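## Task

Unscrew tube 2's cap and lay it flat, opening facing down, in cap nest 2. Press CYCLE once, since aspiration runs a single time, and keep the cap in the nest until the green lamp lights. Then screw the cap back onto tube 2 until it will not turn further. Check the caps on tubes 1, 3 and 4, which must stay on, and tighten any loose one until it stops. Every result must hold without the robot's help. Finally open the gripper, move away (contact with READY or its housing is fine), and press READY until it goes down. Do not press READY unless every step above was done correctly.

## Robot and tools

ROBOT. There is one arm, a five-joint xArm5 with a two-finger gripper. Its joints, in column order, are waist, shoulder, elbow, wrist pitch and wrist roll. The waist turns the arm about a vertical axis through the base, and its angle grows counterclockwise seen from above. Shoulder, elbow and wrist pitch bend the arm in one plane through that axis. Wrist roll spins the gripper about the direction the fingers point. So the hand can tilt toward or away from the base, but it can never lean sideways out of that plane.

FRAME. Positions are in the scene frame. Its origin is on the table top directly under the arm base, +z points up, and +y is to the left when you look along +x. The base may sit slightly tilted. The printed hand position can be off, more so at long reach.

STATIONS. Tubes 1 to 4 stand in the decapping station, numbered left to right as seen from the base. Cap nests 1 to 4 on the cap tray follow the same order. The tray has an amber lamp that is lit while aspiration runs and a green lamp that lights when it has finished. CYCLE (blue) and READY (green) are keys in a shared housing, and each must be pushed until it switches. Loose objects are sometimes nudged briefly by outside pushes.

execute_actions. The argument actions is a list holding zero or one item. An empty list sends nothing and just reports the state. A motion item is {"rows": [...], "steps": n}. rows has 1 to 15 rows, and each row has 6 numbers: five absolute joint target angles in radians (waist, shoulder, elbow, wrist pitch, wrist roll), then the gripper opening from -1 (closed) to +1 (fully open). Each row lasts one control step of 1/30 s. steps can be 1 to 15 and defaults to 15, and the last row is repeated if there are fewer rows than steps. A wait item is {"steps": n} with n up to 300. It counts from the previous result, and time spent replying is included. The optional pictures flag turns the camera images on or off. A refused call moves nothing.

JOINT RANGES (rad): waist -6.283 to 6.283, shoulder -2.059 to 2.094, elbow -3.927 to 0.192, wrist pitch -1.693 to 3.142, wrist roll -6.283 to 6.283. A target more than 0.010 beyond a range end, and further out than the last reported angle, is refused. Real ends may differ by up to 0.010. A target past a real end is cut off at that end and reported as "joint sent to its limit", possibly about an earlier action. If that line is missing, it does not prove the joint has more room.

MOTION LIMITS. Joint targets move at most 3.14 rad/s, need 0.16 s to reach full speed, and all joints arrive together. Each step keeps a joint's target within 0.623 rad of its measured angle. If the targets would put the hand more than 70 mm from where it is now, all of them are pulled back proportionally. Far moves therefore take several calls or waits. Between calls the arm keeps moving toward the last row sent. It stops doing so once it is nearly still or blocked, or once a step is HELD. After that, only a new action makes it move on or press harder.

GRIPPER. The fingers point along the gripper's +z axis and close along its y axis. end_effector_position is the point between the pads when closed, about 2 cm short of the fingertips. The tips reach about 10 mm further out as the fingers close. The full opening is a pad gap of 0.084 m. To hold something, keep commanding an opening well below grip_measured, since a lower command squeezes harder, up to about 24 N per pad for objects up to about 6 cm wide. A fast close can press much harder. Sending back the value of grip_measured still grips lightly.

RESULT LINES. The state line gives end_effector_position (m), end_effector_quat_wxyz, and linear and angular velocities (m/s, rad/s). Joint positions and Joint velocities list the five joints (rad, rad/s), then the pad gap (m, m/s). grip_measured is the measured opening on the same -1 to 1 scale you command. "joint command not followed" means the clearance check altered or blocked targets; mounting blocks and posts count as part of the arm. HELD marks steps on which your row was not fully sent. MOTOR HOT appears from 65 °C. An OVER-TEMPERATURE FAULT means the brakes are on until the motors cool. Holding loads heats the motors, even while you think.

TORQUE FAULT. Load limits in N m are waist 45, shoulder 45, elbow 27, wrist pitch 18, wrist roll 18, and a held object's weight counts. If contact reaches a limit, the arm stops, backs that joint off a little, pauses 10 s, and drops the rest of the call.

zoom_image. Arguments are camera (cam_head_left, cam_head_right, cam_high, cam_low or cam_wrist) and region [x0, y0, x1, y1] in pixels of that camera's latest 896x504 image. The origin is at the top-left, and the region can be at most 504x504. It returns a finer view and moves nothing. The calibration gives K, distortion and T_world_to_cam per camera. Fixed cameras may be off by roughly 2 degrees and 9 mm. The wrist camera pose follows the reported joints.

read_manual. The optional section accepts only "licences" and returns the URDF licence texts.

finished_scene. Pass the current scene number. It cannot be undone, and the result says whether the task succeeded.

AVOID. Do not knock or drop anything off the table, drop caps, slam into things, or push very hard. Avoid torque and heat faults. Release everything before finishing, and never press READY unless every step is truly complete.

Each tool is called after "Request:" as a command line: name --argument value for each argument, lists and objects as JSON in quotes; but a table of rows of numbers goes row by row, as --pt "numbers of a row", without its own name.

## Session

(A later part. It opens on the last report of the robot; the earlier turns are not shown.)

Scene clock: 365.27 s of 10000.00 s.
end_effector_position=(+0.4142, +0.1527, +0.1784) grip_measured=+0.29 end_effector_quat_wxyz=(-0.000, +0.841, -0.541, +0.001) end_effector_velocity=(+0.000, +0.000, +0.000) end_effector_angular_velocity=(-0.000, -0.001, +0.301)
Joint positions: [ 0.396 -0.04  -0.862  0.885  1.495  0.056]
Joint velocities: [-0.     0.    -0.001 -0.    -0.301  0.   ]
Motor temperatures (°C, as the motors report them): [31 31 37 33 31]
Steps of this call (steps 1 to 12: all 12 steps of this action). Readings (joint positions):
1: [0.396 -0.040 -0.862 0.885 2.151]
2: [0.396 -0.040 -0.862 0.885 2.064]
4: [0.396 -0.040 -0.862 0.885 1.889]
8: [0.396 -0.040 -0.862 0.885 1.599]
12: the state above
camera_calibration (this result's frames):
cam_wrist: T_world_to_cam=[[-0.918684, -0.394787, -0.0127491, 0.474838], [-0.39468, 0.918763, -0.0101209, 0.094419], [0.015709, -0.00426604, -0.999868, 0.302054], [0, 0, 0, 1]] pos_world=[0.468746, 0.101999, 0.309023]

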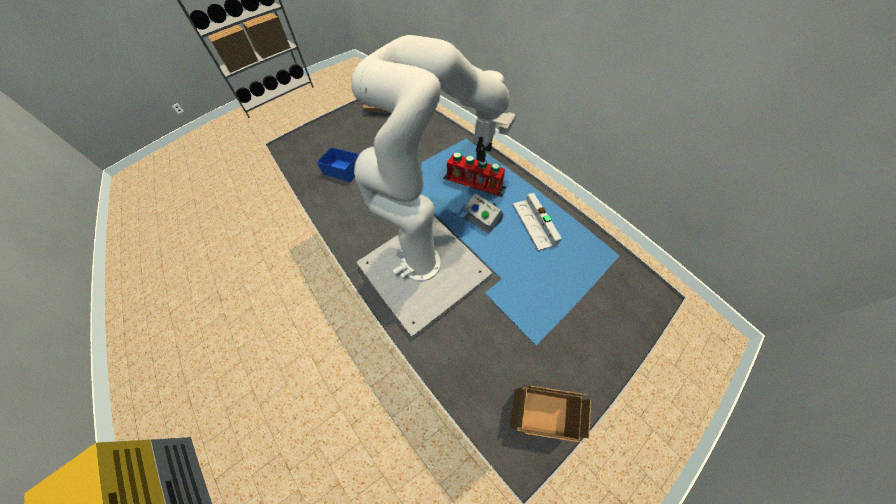

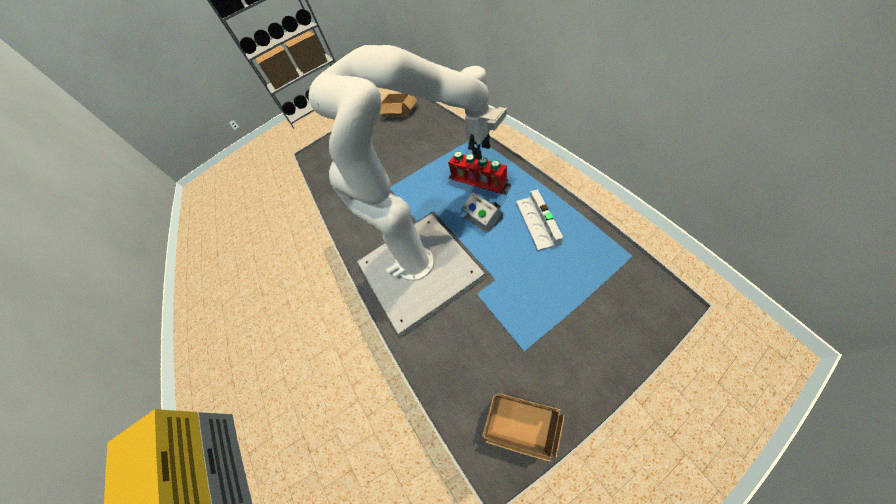

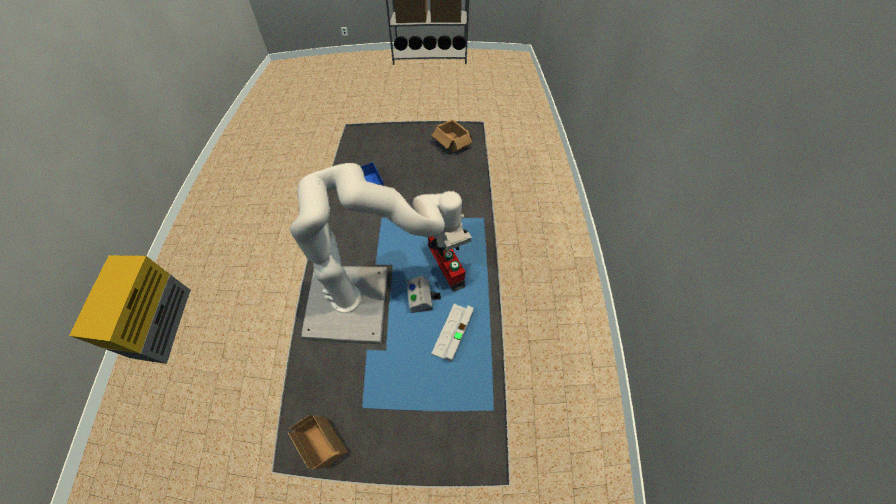

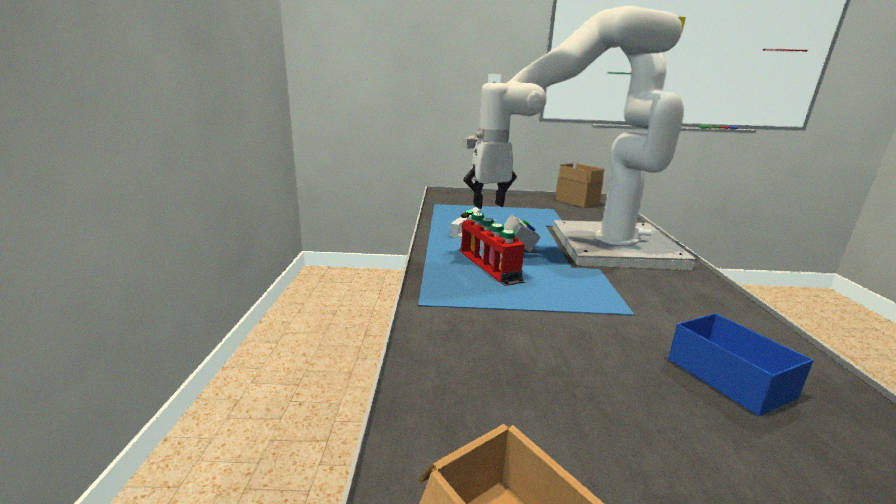

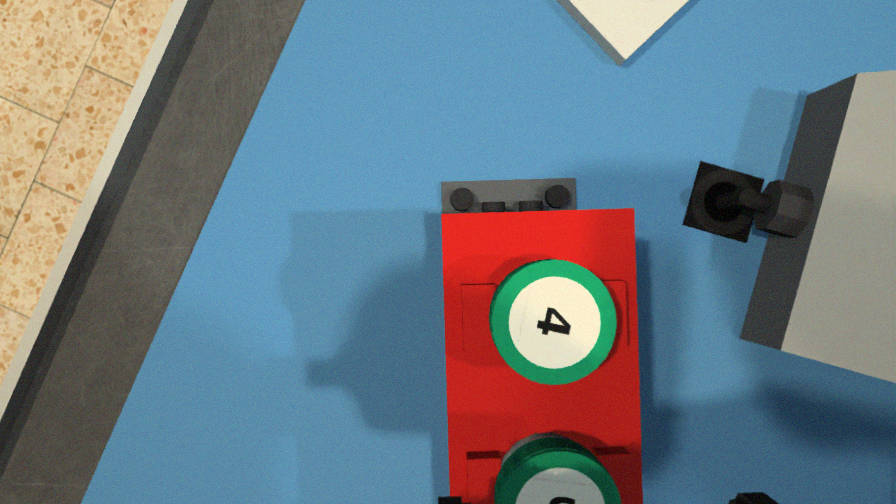

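Request:
execute_actions --actions '[{"rows":[[0.513,-0.04,-0.83,0.864,1.59,0.3]],"steps":15}]' --pictures false

Request:
execute_actions --actions '[{"rows":[[0.513,-0.02,-0.828,0.843,1.59,0.3],[0.513,-0.02,-0.828,0.843,1.59,0.3],[0.513,-0.02,-0.828,0.843,1.59,0.3],[0.513,0,-0.827,0.823,1.59,0.3],[0.513,0,-0.827,0.823,1.59,0.3],[0.513,0,-0.827,0.823,1.59,0.3],[0.513,0.02,-0.825,0.803,1.59,0.3],[0.513,0.02,-0.825,0.803,1.59,0.3],[0.513,0.02,-0.825,0.803,1.59,0.3],[0.513,0.04,-0.824,0.78,1.59,0.3],[0.513,0.04,-0.824,0.78,1.59,0.3],[0.513,0.04,-0.824,0.78,1.59,0.3],[0.513,0.059,-0.823,0.757,1.59,0.3]],"steps":15}]'

Scene clock: 378.23 s of 10000.00 s.
end_effector_position=(+0.3870, +0.1957, +0.1678) grip_measured=+0.29 end_effector_quat_wxyz=(+0.004, +0.847, -0.531, -0.003) end_effector_velocity=(-0.002, +0.003, -0.000) end_effector_angular_velocity=(+0.000, -0.001, -0.005)
Joint positions: [ 0.512 -0.04  -0.83   0.864  1.589  0.056]
Joint velocities: [ 0.009 -0.001  0.003 -0.003  0.014 -0.   ]
Motor temperatures (°C, as the motors report them): [31 31 37 33 31]
Steps of this call (steps 1 to 30: the robot went on to your last target; steps 31 to 374: nothing new was sent; steps 375 to 389: all 15 steps of this action). Readings (joint positions):
375: [0.396 -0.040 -0.862 0.885 1.470]
376: [0.398 -0.040 -0.861 0.884 1.474]
378: [0.429 -0.040 -0.853 0.878 1.508]
382: [0.499 -0.039 -0.834 0.868 1.572]
389: the state above

Scene clock: 378.73 s of 10000.00 s.
end_effector_position=(+0.3926, +0.1992, +0.1377) grip_measured=+0.29 end_effector_quat_wxyz=(+0.005, +0.847, -0.531, -0.003) end_effector_velocity=(+0.020, +0.011, -0.074) end_effector_angular_velocity=(+0.010, -0.020, +0.003)
Joint positions: [ 0.513  0.038 -0.824  0.782  1.59   0.056]
Joint velocities: [ 0.001  0.202  0.007 -0.231 -0.002 -0.   ]
Motor temperatures (°C, as the motors report them): [31 31 37 33 31]
Steps of this call (steps 1 to 15: all 15 steps of this action). Readings (joint positions):
1: [0.512 -0.040 -0.830 0.864 1.589]
2: [0.512 -0.039 -0.830 0.862 1.589]
4: [0.512 -0.031 -0.830 0.854 1.590]
8: [0.513 -0.008 -0.827 0.831 1.590]
15: the state above
camera_calibration (this result's frames):
cam_wrist: T_world_to_cam=[[-0.909967, -0.414682, -0.000158807, 0.471597], [-0.414665, 0.909933, -0.00868934, 0.0521663], [0.00374781, -0.00784116, -0.999962, 0.267274], [0, 0, 0, 1]] pos_world=[0.449768, 0.150191, 0.267792]

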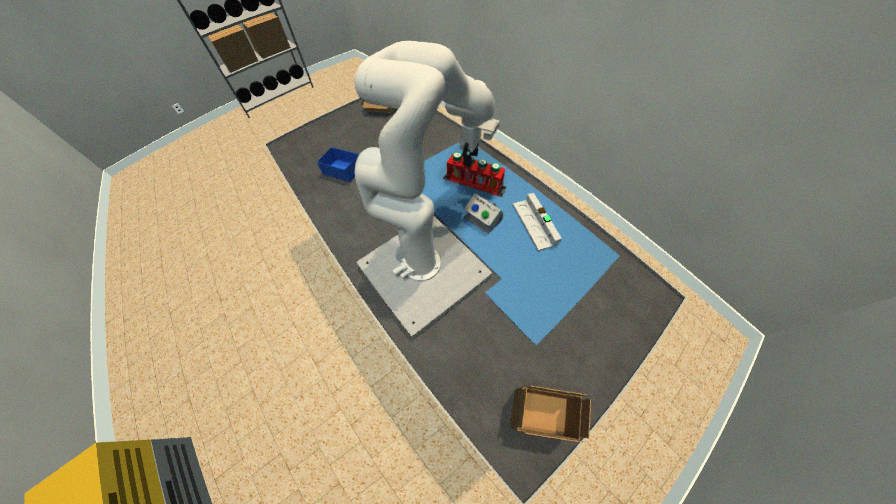

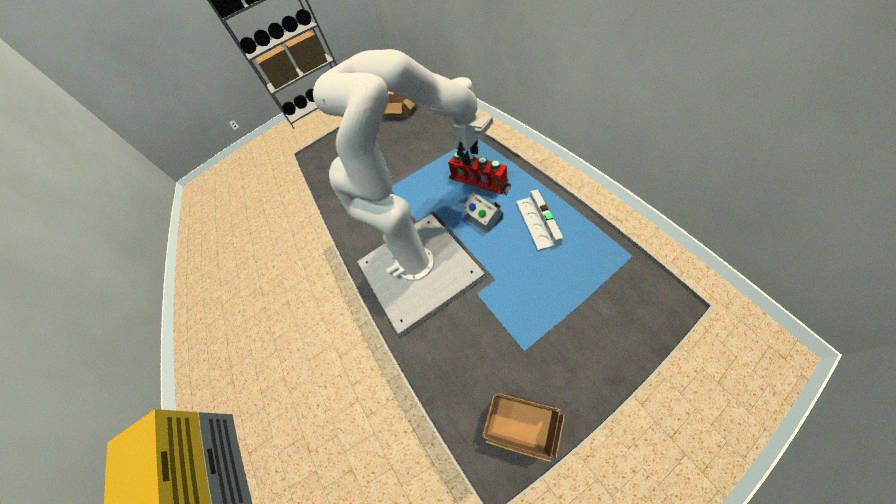

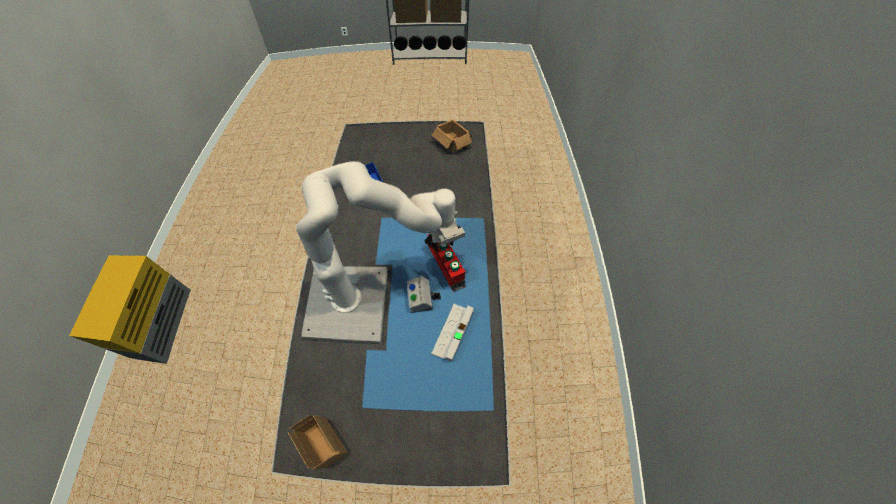

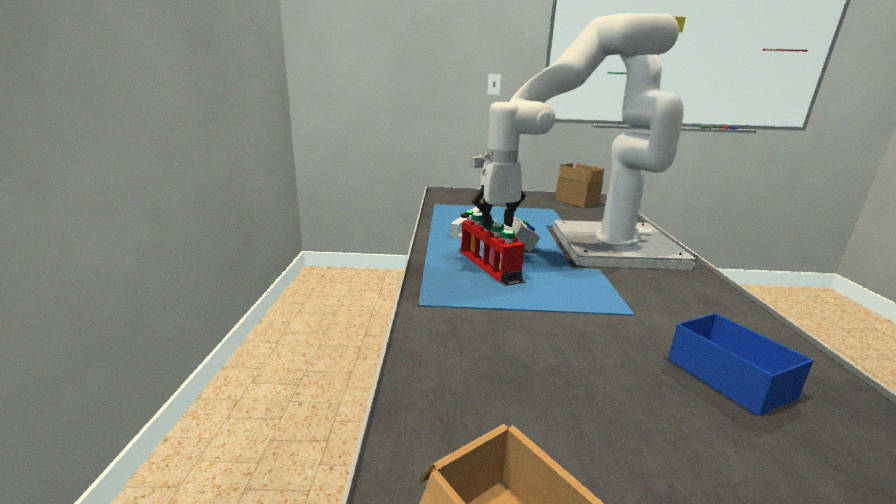

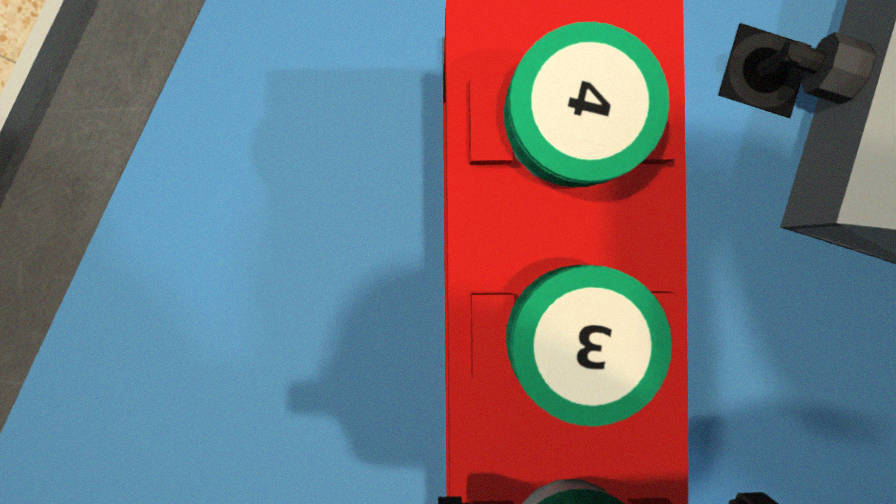

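Request:
execute_actions --actions '[{"rows":[[0.513,0.059,-0.823,0.757,1.59,0.3],[0.513,0.059,-0.823,0.757,1.59,0.3],[0.513,0.059,-0.823,0.757,1.59,0.1],[0.513,0.059,-0.823,0.757,1.59,-0.1],[0.513,0.059,-0.823,0.757,1.59,-0.3],[0.513,0.059,-0.823,0.757,1.59,-0.5],[0.513,0.059,-0.823,0.757,1.59,-0.8]],"steps":15}]' --pictures false

Request:
execute_actions --actions '[{"rows":[[0.513,0.059,-0.823,0.757,4.73,-0.8]],"steps":15}]' --pictures false

Request:
execute_actions --actions '[{"rows":[[0.513,0.059,-0.823,0.757,4.73,-0.8]],"steps":15}]' --pictures false

Request:
execute_actions --actions '[{"rows":[[0.513,0.059,-0.823,0.757,4.73,-0.8]],"steps":12}]' --pictures false

Request:
execute_actions --actions '[{"rows":[[0.513,0.059,-0.823,0.757,4.73,-0.3],[0.513,0.059,-0.823,0.757,4.73,0],[0.513,0.059,-0.823,0.757,4.73,0.3],[0.513,0.059,-0.823,0.757,4.73,0.3],[0.513,0.059,-0.823,0.757,4.73,0.3],[0.513,0.02,-0.825,0.803,4.73,0.3],[0.513,0.02,-0.825,0.803,4.73,0.3],[0.513,0.02,-0.825,0.803,4.73,0.3],[0.513,-0.04,-0.83,0.864,4.73,0.3]],"steps":15}]' --pictures false

Request:
execute_actions --actions '[{"rows":[[0.396,-0.04,-0.862,0.885,4.61,0.3]],"steps":15}]' --pictures false

Request:
zoom_image --camera "cam_wrist" --region '[340,0,844,504]'

Request:
execute_actions --actions '[]'

Scene clock: 387.97 s of 10000.00 s.
end_effector_position=(+0.3946, +0.2002, +0.1299) grip_measured=-0.25 end_effector_quat_wxyz=(+0.004, +0.847, -0.531, -0.002) end_effector_velocity=(+0.000, -0.000, +0.001) end_effector_angular_velocity=(+0.000, -0.000, +0.000)
Joint positions: [ 0.513  0.059 -0.823  0.757  1.59   0.033]
Joint velocities: [-0.    -0.001 -0.001  0.002 -0.001 -0.   ]
Motor temperatures (°C, as the motors report them): [31 31 37 33 31]
Steps of this call (steps 1 to 30: the robot went on to your last target; steps 31 to 262: nothing new was sent; steps 263 to 277: all 15 steps of this action). Readings (joint positions):
263: [0.513 0.059 -0.823 0.757 1.590]
264: [0.513 0.059 -0.823 0.757 1.590]
266: [0.513 0.059 -0.823 0.757 1.590]
270: [0.513 0.059 -0.823 0.757 1.590]
277: the state above

Scene clock: 388.47 s of 10000.00 s.
end_effector_position=(+0.3924, +0.2004, +0.1288) grip_measured=-0.25 end_effector_quat_wxyz=(-0.007, -0.513, +0.858, +0.001) end_effector_velocity=(-0.009, -0.000, -0.013) end_effector_angular_velocity=(-0.046, +0.009, -2.599)
Joint positions: [ 0.516  0.059 -0.82   0.76   2.537  0.033]
Joint velocities: [ 0.009  0.018  0.014 -0.004  2.608  0.002]
Motor temperatures (°C, as the motors report them): [31 31 37 33 31]
Steps of this call (steps 1 to 15: all 15 steps of this action). Readings (joint positions):
1: [0.513 0.059 -0.823 0.757 1.590]
2: [0.513 0.059 -0.823 0.757 1.594]
4: [0.513 0.059 -0.823 0.757 1.637]
8: [0.513 0.058 -0.822 0.759 1.914]
15: the state above

Scene clock: 388.97 s of 10000.00 s.
end_effector_position=(+0.3984, +0.2015, +0.1327) grip_measured=-0.25 end_effector_quat_wxyz=(+0.001, +0.120, +0.993, +0.001) end_effector_velocity=(+0.011, -0.016, +0.007) end_effector_angular_velocity=(+0.010, -0.005, -2.659)
Joint positions: [ 0.512  0.058 -0.829  0.752  3.851  0.033]
Joint velocities: [-0.044 -0.011 -0.006  0.007  2.615 -0.003]
Motor temperatures (°C, as the motors report them): [31 31 37 33 31]
Steps of this call (steps 1 to 15: all 15 steps of this action). Readings (joint positions):
1: [0.516 0.059 -0.820 0.760 2.624]
2: [0.516 0.060 -0.819 0.760 2.712]
4: [0.517 0.061 -0.819 0.759 2.887]
8: [0.519 0.061 -0.821 0.757 3.237]
15: the state above

Scene clock: 389.37 s of 10000.00 s.
end_effector_position=(+0.3950, +0.1995, +0.1301) grip_measured=-0.25 end_effector_quat_wxyz=(-0.002, +0.514, +0.858, -0.004) end_effector_velocity=(-0.004, +0.002, -0.002) end_effector_angular_velocity=(-0.007, +0.005, -0.502)
Joint positions: [ 0.511  0.058 -0.823  0.757  4.689  0.033]
Joint velocities: [0.009 0.003 0.003 0.001 0.511 0.001]
Motor temperatures (°C, as the motors report them): [31 31 37 33 31]
Steps of this call (steps 1 to 12: all 12 steps of this action). Readings (joint positions):
1: [0.510 0.058 -0.829 0.752 3.938]
2: [0.509 0.057 -0.828 0.753 4.026]
4: [0.508 0.057 -0.827 0.754 4.201]
8: [0.509 0.058 -0.824 0.757 4.528]
12: the state above

Scene clock: 389.87 s of 10000.00 s.
end_effector_position=(+0.3890, +0.1974, +0.1643) grip_measured=+0.29 end_effector_quat_wxyz=(-0.001, +0.531, +0.848, -0.002) end_effector_velocity=(-0.013, -0.006, +0.063) end_effector_angular_velocity=(+0.004, -0.008, +0.001)
Joint positions: [ 0.513 -0.029 -0.831  0.849  4.73   0.056]
Joint velocities: [ 0.002 -0.162 -0.013  0.166  0.001  0.   ]
Motor temperatures (°C, as the motors report them): [31 31 37 33 31]
Steps of this call (steps 1 to 15: all 15 steps of this action). Readings (joint positions):
1: [0.511 0.059 -0.823 0.757 4.703]
2: [0.512 0.059 -0.823 0.757 4.712]
4: [0.512 0.059 -0.822 0.758 4.722]
8: [0.513 0.052 -0.821 0.769 4.728]
15: the state above

Scene clock: 390.37 s of 10000.00 s.
end_effector_position=(+0.4137, +0.1532, +0.1781) grip_measured=+0.29 end_effector_quat_wxyz=(+0.001, +0.529, +0.848, -0.000) end_effector_velocity=(+0.003, -0.003, +0.002) end_effector_angular_velocity=(+0.001, -0.004, +0.003)
Joint positions: [ 0.397 -0.04  -0.861  0.885  4.611  0.056]
Joint velocities: [-0.01  -0.002 -0.004  0.002 -0.012 -0.   ]
Motor temperatures (°C, as the motors report them): [31 31 37 33 31]
Steps of this call (steps 1 to 15: all 15 steps of this action). Readings (joint positions):
1: [0.513 -0.033 -0.831 0.854 4.730]
2: [0.511 -0.035 -0.831 0.858 4.726]
4: [0.480 -0.037 -0.839 0.868 4.692]
8: [0.410 -0.039 -0.858 0.881 4.628]
15: the state above

Region (340, 0, 844, 504) of cam_wrist's 896x504 image, scaled by 1.000.

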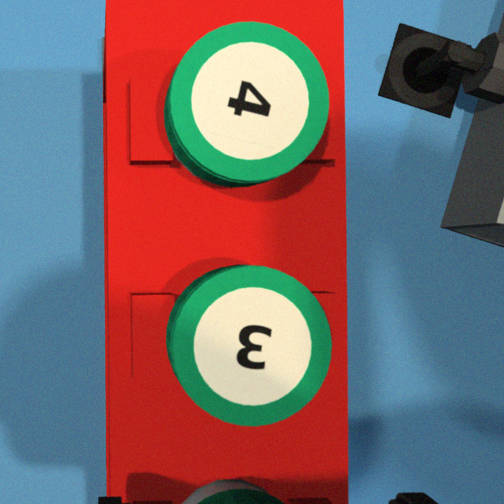

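Scene clock: 390.37 s of 10000.00 s.
end_effector_position=(+0.4137, +0.1532, +0.1781) grip_measured=+0.29 end_effector_quat_wxyz=(+0.001, +0.529, +0.848, -0.000) end_effector_velocity=(+0.003, -0.003, +0.002) end_effector_angular_velocity=(+0.001, -0.004, +0.003)
Joint positions: [ 0.397 -0.04  -0.861  0.885  4.611  0.056]
Joint velocities: [-0.01  -0.002 -0.004  0.002 -0.012 -0.   ]
Motor temperatures (°C, as the motors report them): [31 31 37 33 31]
camera_calibration (this result's frames):
cam_wrist: T_world_to_cam=[[0.907828, 0.419193, -0.0112031, -0.406072], [0.419139, -0.907896, -0.00695786, 0.0363513], [-0.0130879, 0.00162088, -0.999913, 0.312717], [0, 0, 0, 1]] pos_world=[0.3575, 0.202719, 0.308393]

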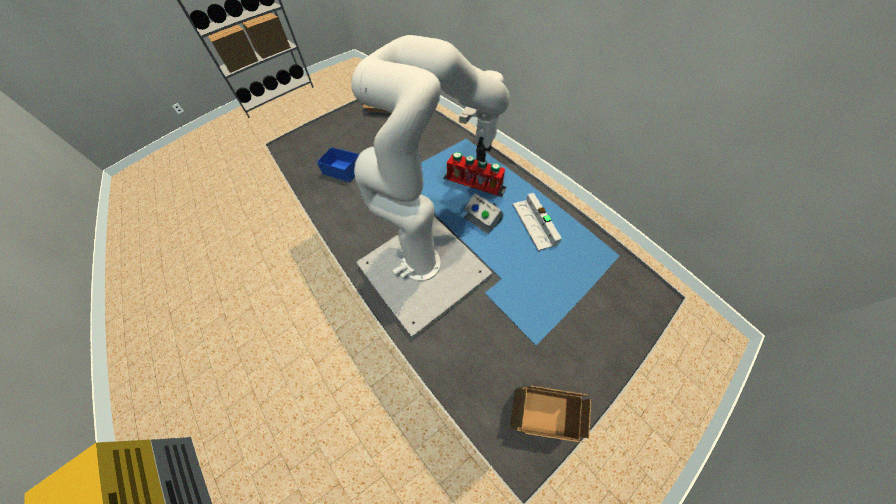

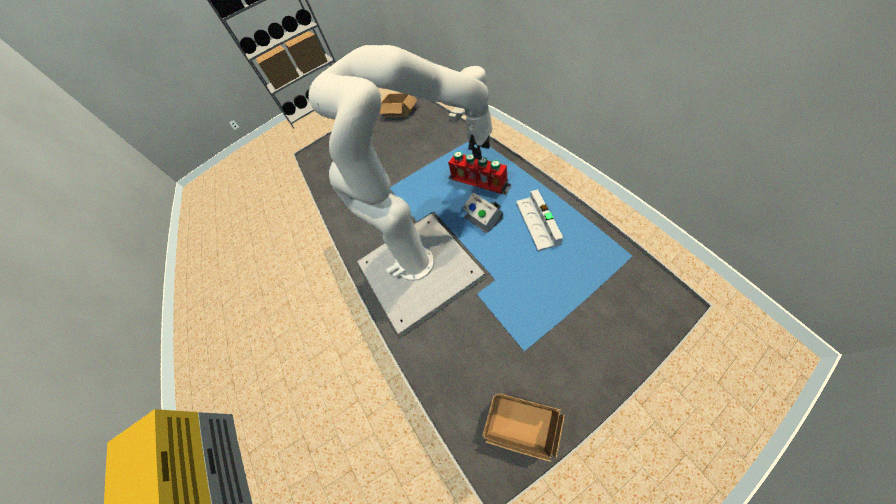

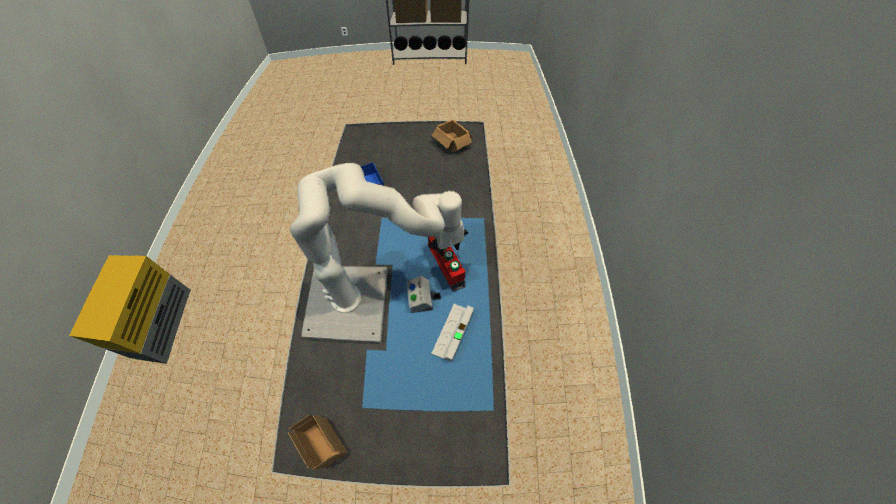

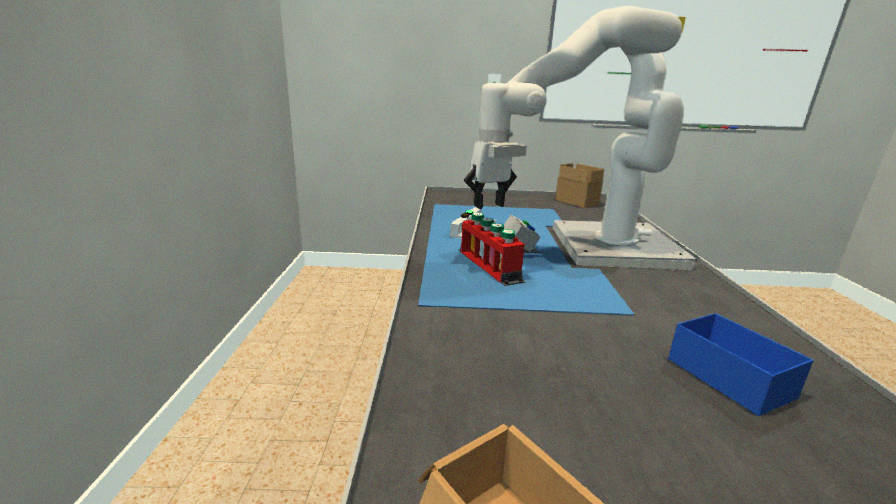

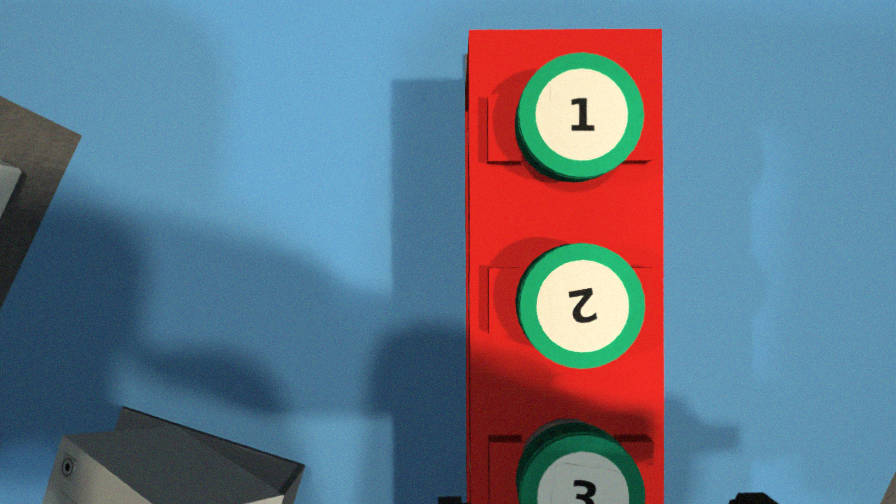

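Request:
execute_actions --actions '[{"rows":[[0.513,-0.04,-0.83,0.864,3.2,0.3]],"steps":15}]' --pictures false

Request:
execute_actions --actions '[{"rows":[[0.513,-0.04,-0.83,0.864,3.2,0.3]],"steps":6}]' --pictures false

Request:
execute_actions --actions '[{"rows":[[0.513,-0.02,-0.828,0.843,3.2,0.3],[0.513,-0.02,-0.828,0.843,3.2,0.3],[0.513,-0.02,-0.828,0.843,3.2,0.3],[0.513,0,-0.827,0.823,3.2,0.3],[0.513,0,-0.827,0.823,3.2,0.3],[0.513,0,-0.827,0.823,3.2,0.3],[0.513,0.02,-0.825,0.803,3.2,0.3],[0.513,0.02,-0.825,0.803,3.2,0.3],[0.513,0.02,-0.825,0.803,3.2,0.3],[0.513,0.04,-0.824,0.78,3.2,0.3],[0.513,0.04,-0.824,0.78,3.2,0.3],[0.513,0.04,-0.824,0.78,3.2,0.3],[0.513,0.059,-0.823,0.757,3.2,0.3]],"steps":15}]' --pictures false

Request:
execute_actions --actions '[{"rows":[[0.513,0.059,-0.823,0.757,3.2,0.3],[0.513,0.059,-0.823,0.757,3.2,0.3],[0.513,0.059,-0.823,0.757,3.2,0.3],[0.513,0.059,-0.823,0.757,3.2,0.1],[0.513,0.059,-0.823,0.757,3.2,-0.1],[0.513,0.059,-0.823,0.757,3.2,-0.3],[0.513,0.059,-0.823,0.757,3.2,-0.5],[0.513,0.059,-0.823,0.757,3.2,-0.8]],"steps":15}]' --pictures false

Request:
execute_actions --actions '[{"rows":[[0.513,0.059,-0.823,0.757,4.73,-0.8]],"steps":15}]' --pictures false

Request:
execute_actions --actions '[{"rows":[[0.513,0.059,-0.823,0.757,4.73,-0.8]],"steps":10}]' --pictures false

Request:
execute_actions --actions '[{"rows":[[0.513,0.059,-0.823,0.757,4.73,-0.3],[0.513,0.059,-0.823,0.757,4.73,0],[0.513,0.059,-0.823,0.757,4.73,0.3],[0.513,0.059,-0.823,0.757,4.73,0.3],[0.513,0.059,-0.823,0.757,4.73,0.3],[0.513,0.02,-0.825,0.803,4.73,0.3],[0.513,0.02,-0.825,0.803,4.73,0.3],[0.513,0.02,-0.825,0.803,4.73,0.3],[0.513,-0.04,-0.83,0.864,4.73,0.3]],"steps":15}]' --pictures false

Request:
execute_actions --actions '[{"rows":[[0.396,-0.04,-0.862,0.885,4.61,0.3]],"steps":15}]'

Scene clock: 403.30 s of 10000.00 s.
end_effector_position=(+0.3877, +0.1945, +0.1680) grip_measured=+0.29 end_effector_quat_wxyz=(-0.004, +0.028, +1.000, -0.002) end_effector_velocity=(-0.011, +0.019, -0.003) end_effector_angular_velocity=(+0.024, +0.009, +2.657)
Joint positions: [ 0.508 -0.04  -0.831  0.865  3.663  0.056]
Joint velocities: [ 0.05  -0.002  0.012 -0.012 -2.607  0.   ]
Motor temperatures (°C, as the motors report them): [31 31 37 33 31]
Steps of this call (steps 1 to 15: the robot went on to your last target; steps 16 to 373: nothing new was sent; steps 374 to 388: all 15 steps of this action). Readings (joint positions):
374: [0.396 -0.040 -0.862 0.885 4.610]
375: [0.396 -0.040 -0.862 0.885 4.606]
377: [0.404 -0.040 -0.860 0.883 4.563]
381: [0.454 -0.040 -0.846 0.875 4.286]
388: the state above

Scene clock: 403.50 s of 10000.00 s.
end_effector_position=(+0.3869, +0.1959, +0.1677) grip_measured=+0.29 end_effector_quat_wxyz=(-0.005, -0.170, +0.985, -0.001) end_effector_velocity=(-0.002, +0.002, -0.001) end_effector_angular_velocity=(+0.006, +0.006, +0.874)
Joint positions: [ 0.512 -0.04  -0.83   0.864  3.269  0.056]
Joint velocities: [ 0.005 -0.     0.003  0.    -0.869 -0.   ]
Motor temperatures (°C, as the motors report them): [31 31 37 33 31]
Steps of this call (steps 1 to 6: all 6 steps of this action). Readings (joint positions):
1: [0.510 -0.040 -0.831 0.865 3.576]
2: [0.511 -0.040 -0.831 0.864 3.494]
4: [0.512 -0.040 -0.830 0.864 3.356]
6: the state above

Scene clock: 404.00 s of 10000.00 s.
end_effector_position=(+0.3956, +0.2008, +0.1419) grip_measured=+0.30 end_effector_quat_wxyz=(-0.000, -0.204, +0.979, +0.000) end_effector_velocity=(+0.072, +0.035, -0.007) end_effector_angular_velocity=(+0.093, -0.183, -0.000)
Joint positions: [ 0.513  0.033 -0.83   0.781  3.201  0.057]
Joint velocities: [-0.002  0.133 -0.086 -0.252 -0.002  0.001]
Motor temperatures (°C, as the motors report them): [31 31 37 33 31]
Steps of this call (steps 1 to 15: all 15 steps of this action). Readings (joint positions):
1: [0.512 -0.040 -0.830 0.864 3.246]
2: [0.512 -0.039 -0.830 0.862 3.230]
4: [0.513 -0.031 -0.830 0.854 3.214]
8: [0.513 -0.008 -0.827 0.831 3.203]
15: the state above

Scene clock: 404.50 s of 10000.00 s.
end_effector_position=(+0.3917, +0.2017, +0.1272) grip_measured=-0.24 end_effector_quat_wxyz=(-0.007, -0.207, +0.978, -0.002) end_effector_velocity=(+0.002, -0.002, +0.002) end_effector_angular_velocity=(+0.000, -0.001, -0.007)
Joint positions: [ 0.519  0.063 -0.82   0.756  3.2    0.033]
Joint velocities: [-0.005 -0.002 -0.003  0.004  0.002  0.   ]
Motor temperatures (°C, as the motors report them): [31 31 37 33 31]
Steps of this call (steps 1 to 15: all 15 steps of this action). Readings (joint positions):
1: [0.513 0.037 -0.832 0.774 3.201]
2: [0.513 0.041 -0.834 0.768 3.201]
4: [0.513 0.044 -0.835 0.762 3.201]
8: [0.513 0.054 -0.828 0.756 3.200]
15: the state above

Scene clock: 405.00 s of 10000.00 s.
end_effector_position=(+0.3962, +0.2006, +0.1308) grip_measured=-0.25 end_effector_quat_wxyz=(-0.002, +0.265, +0.964, -0.001) end_effector_velocity=(+0.012, -0.017, +0.007) end_effector_angular_velocity=(-0.006, -0.015, -2.656)
Joint positions: [ 0.512  0.059 -0.825  0.754  4.147  0.033]
Joint velocities: [-0.046 -0.012 -0.007  0.008  2.61   0.004]
Motor temperatures (°C, as the motors report them): [31 31 37 33 31]
Steps of this call (steps 1 to 15: all 15 steps of this action). Readings (joint positions):
1: [0.519 0.063 -0.820 0.756 3.200]
2: [0.519 0.062 -0.820 0.757 3.204]
4: [0.519 0.062 -0.820 0.758 3.247]
8: [0.521 0.061 -0.818 0.760 3.524]
15: the state above

Scene clock: 405.33 s of 10000.00 s.
end_effector_position=(+0.3948, +0.1991, +0.1300) grip_measured=-0.25 end_effector_quat_wxyz=(-0.003, +0.522, +0.853, -0.004) end_effector_velocity=(-0.003, +0.003, -0.001) end_effector_angular_velocity=(-0.004, +0.002, -0.279)
Joint positions: [ 0.51   0.058 -0.823  0.758  4.706  0.033]
Joint velocities: [0.01  0.001 0.002 0.001 0.289 0.001]
Motor temperatures (°C, as the motors report them): [31 31 37 33 31]
Steps of this call (steps 1 to 10: all 10 steps of this action). Readings (joint positions):
1: [0.511 0.059 -0.825 0.755 4.234]
2: [0.510 0.059 -0.825 0.755 4.321]
4: [0.509 0.058 -0.824 0.757 4.483]
8: [0.510 0.058 -0.823 0.758 4.676]
10: the state above

Scene clock: 405.83 s of 10000.00 s.
end_effector_position=(+0.3888, +0.1973, +0.1642) grip_measured=+0.29 end_effector_quat_wxyz=(-0.002, +0.531, +0.848, -0.002) end_effector_velocity=(-0.011, -0.006, +0.065) end_effector_angular_velocity=(+0.006, -0.013, -0.001)
Joint positions: [ 0.513 -0.029 -0.831  0.85   4.73   0.056]
Joint velocities: [-0.    -0.163 -0.017  0.166  0.001  0.   ]
Motor temperatures (°C, as the motors report them): [31 31 37 33 31]
Steps of this call (steps 1 to 15: all 15 steps of this action). Readings (joint positions):
1: [0.511 0.058 -0.823 0.758 4.714]
2: [0.511 0.058 -0.823 0.758 4.719]
4: [0.511 0.059 -0.821 0.759 4.725]
8: [0.512 0.053 -0.819 0.771 4.729]
15: the state above

Scene clock: 406.33 s of 10000.00 s.
end_effector_position=(+0.4137, +0.1532, +0.1781) grip_measured=+0.29 end_effector_quat_wxyz=(+0.001, +0.529, +0.848, -0.000) end_effector_velocity=(+0.003, -0.004, +0.002) end_effector_angular_velocity=(+0.001, -0.003, +0.003)
Joint positions: [ 0.397 -0.04  -0.861  0.885  4.611  0.056]
Joint velocities: [-0.01  -0.002 -0.005  0.003 -0.013  0.   ]
Motor temperatures (°C, as the motors report them): [31 31 37 33 31]
Steps of this call (steps 1 to 15: all 15 steps of this action). Readings (joint positions):
1: [0.513 -0.033 -0.831 0.854 4.730]
2: [0.511 -0.035 -0.831 0.858 4.726]
4: [0.480 -0.037 -0.838 0.868 4.692]
8: [0.410 -0.039 -0.858 0.881 4.628]
15: the state above
camera_calibration (this result's frames):
cam_wrist: T_world_to_cam=[[0.907829, 0.419191, -0.011217, -0.406066], [0.419136, -0.907897, -0.00695892, 0.0363522], [-0.013101, 0.00161606, -0.999913, 0.312718], [0, 0, 0, 1]] pos_world=[0.357499, 0.202718, 0.308389]

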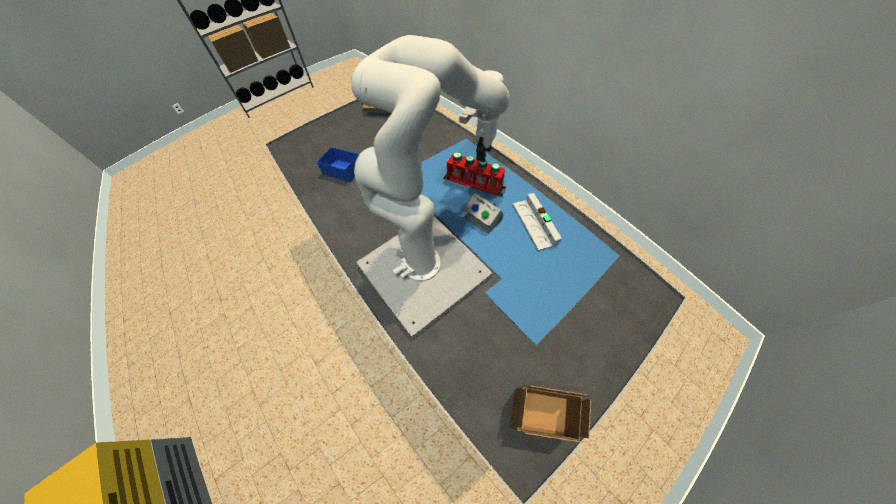

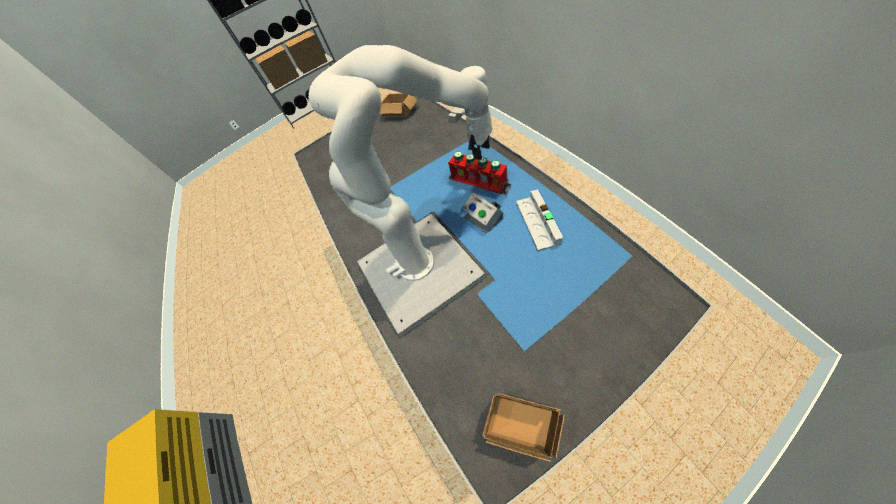

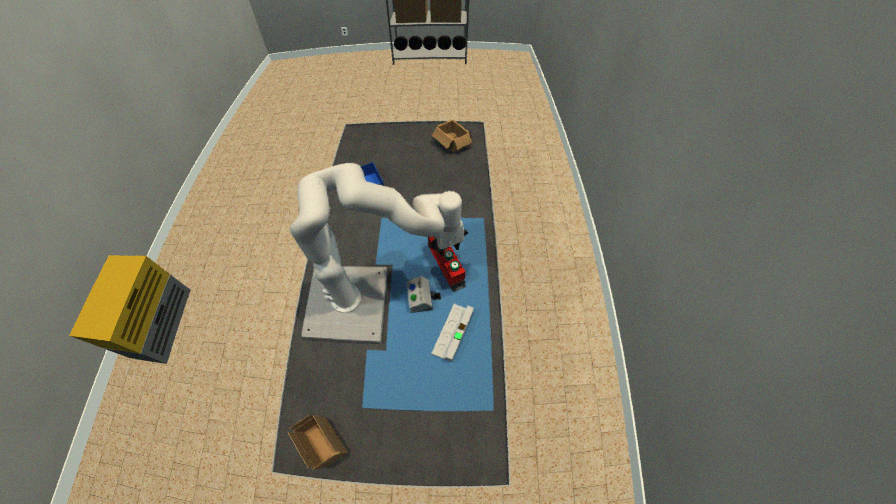

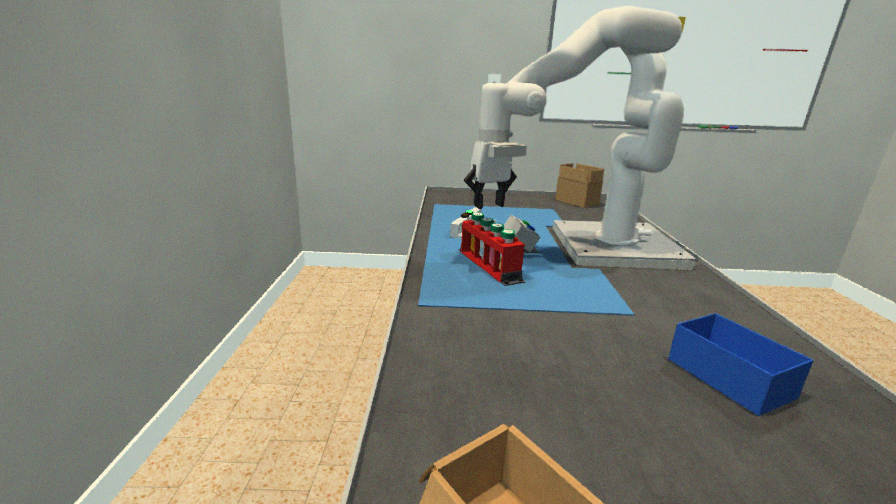

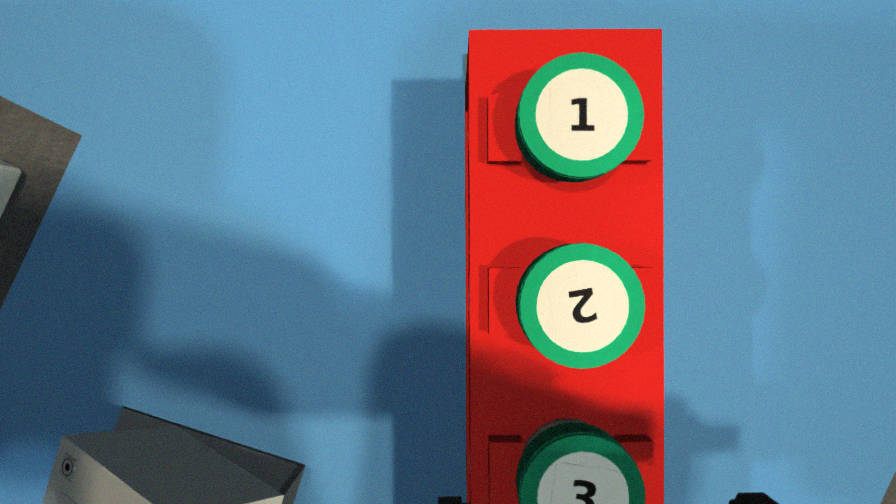

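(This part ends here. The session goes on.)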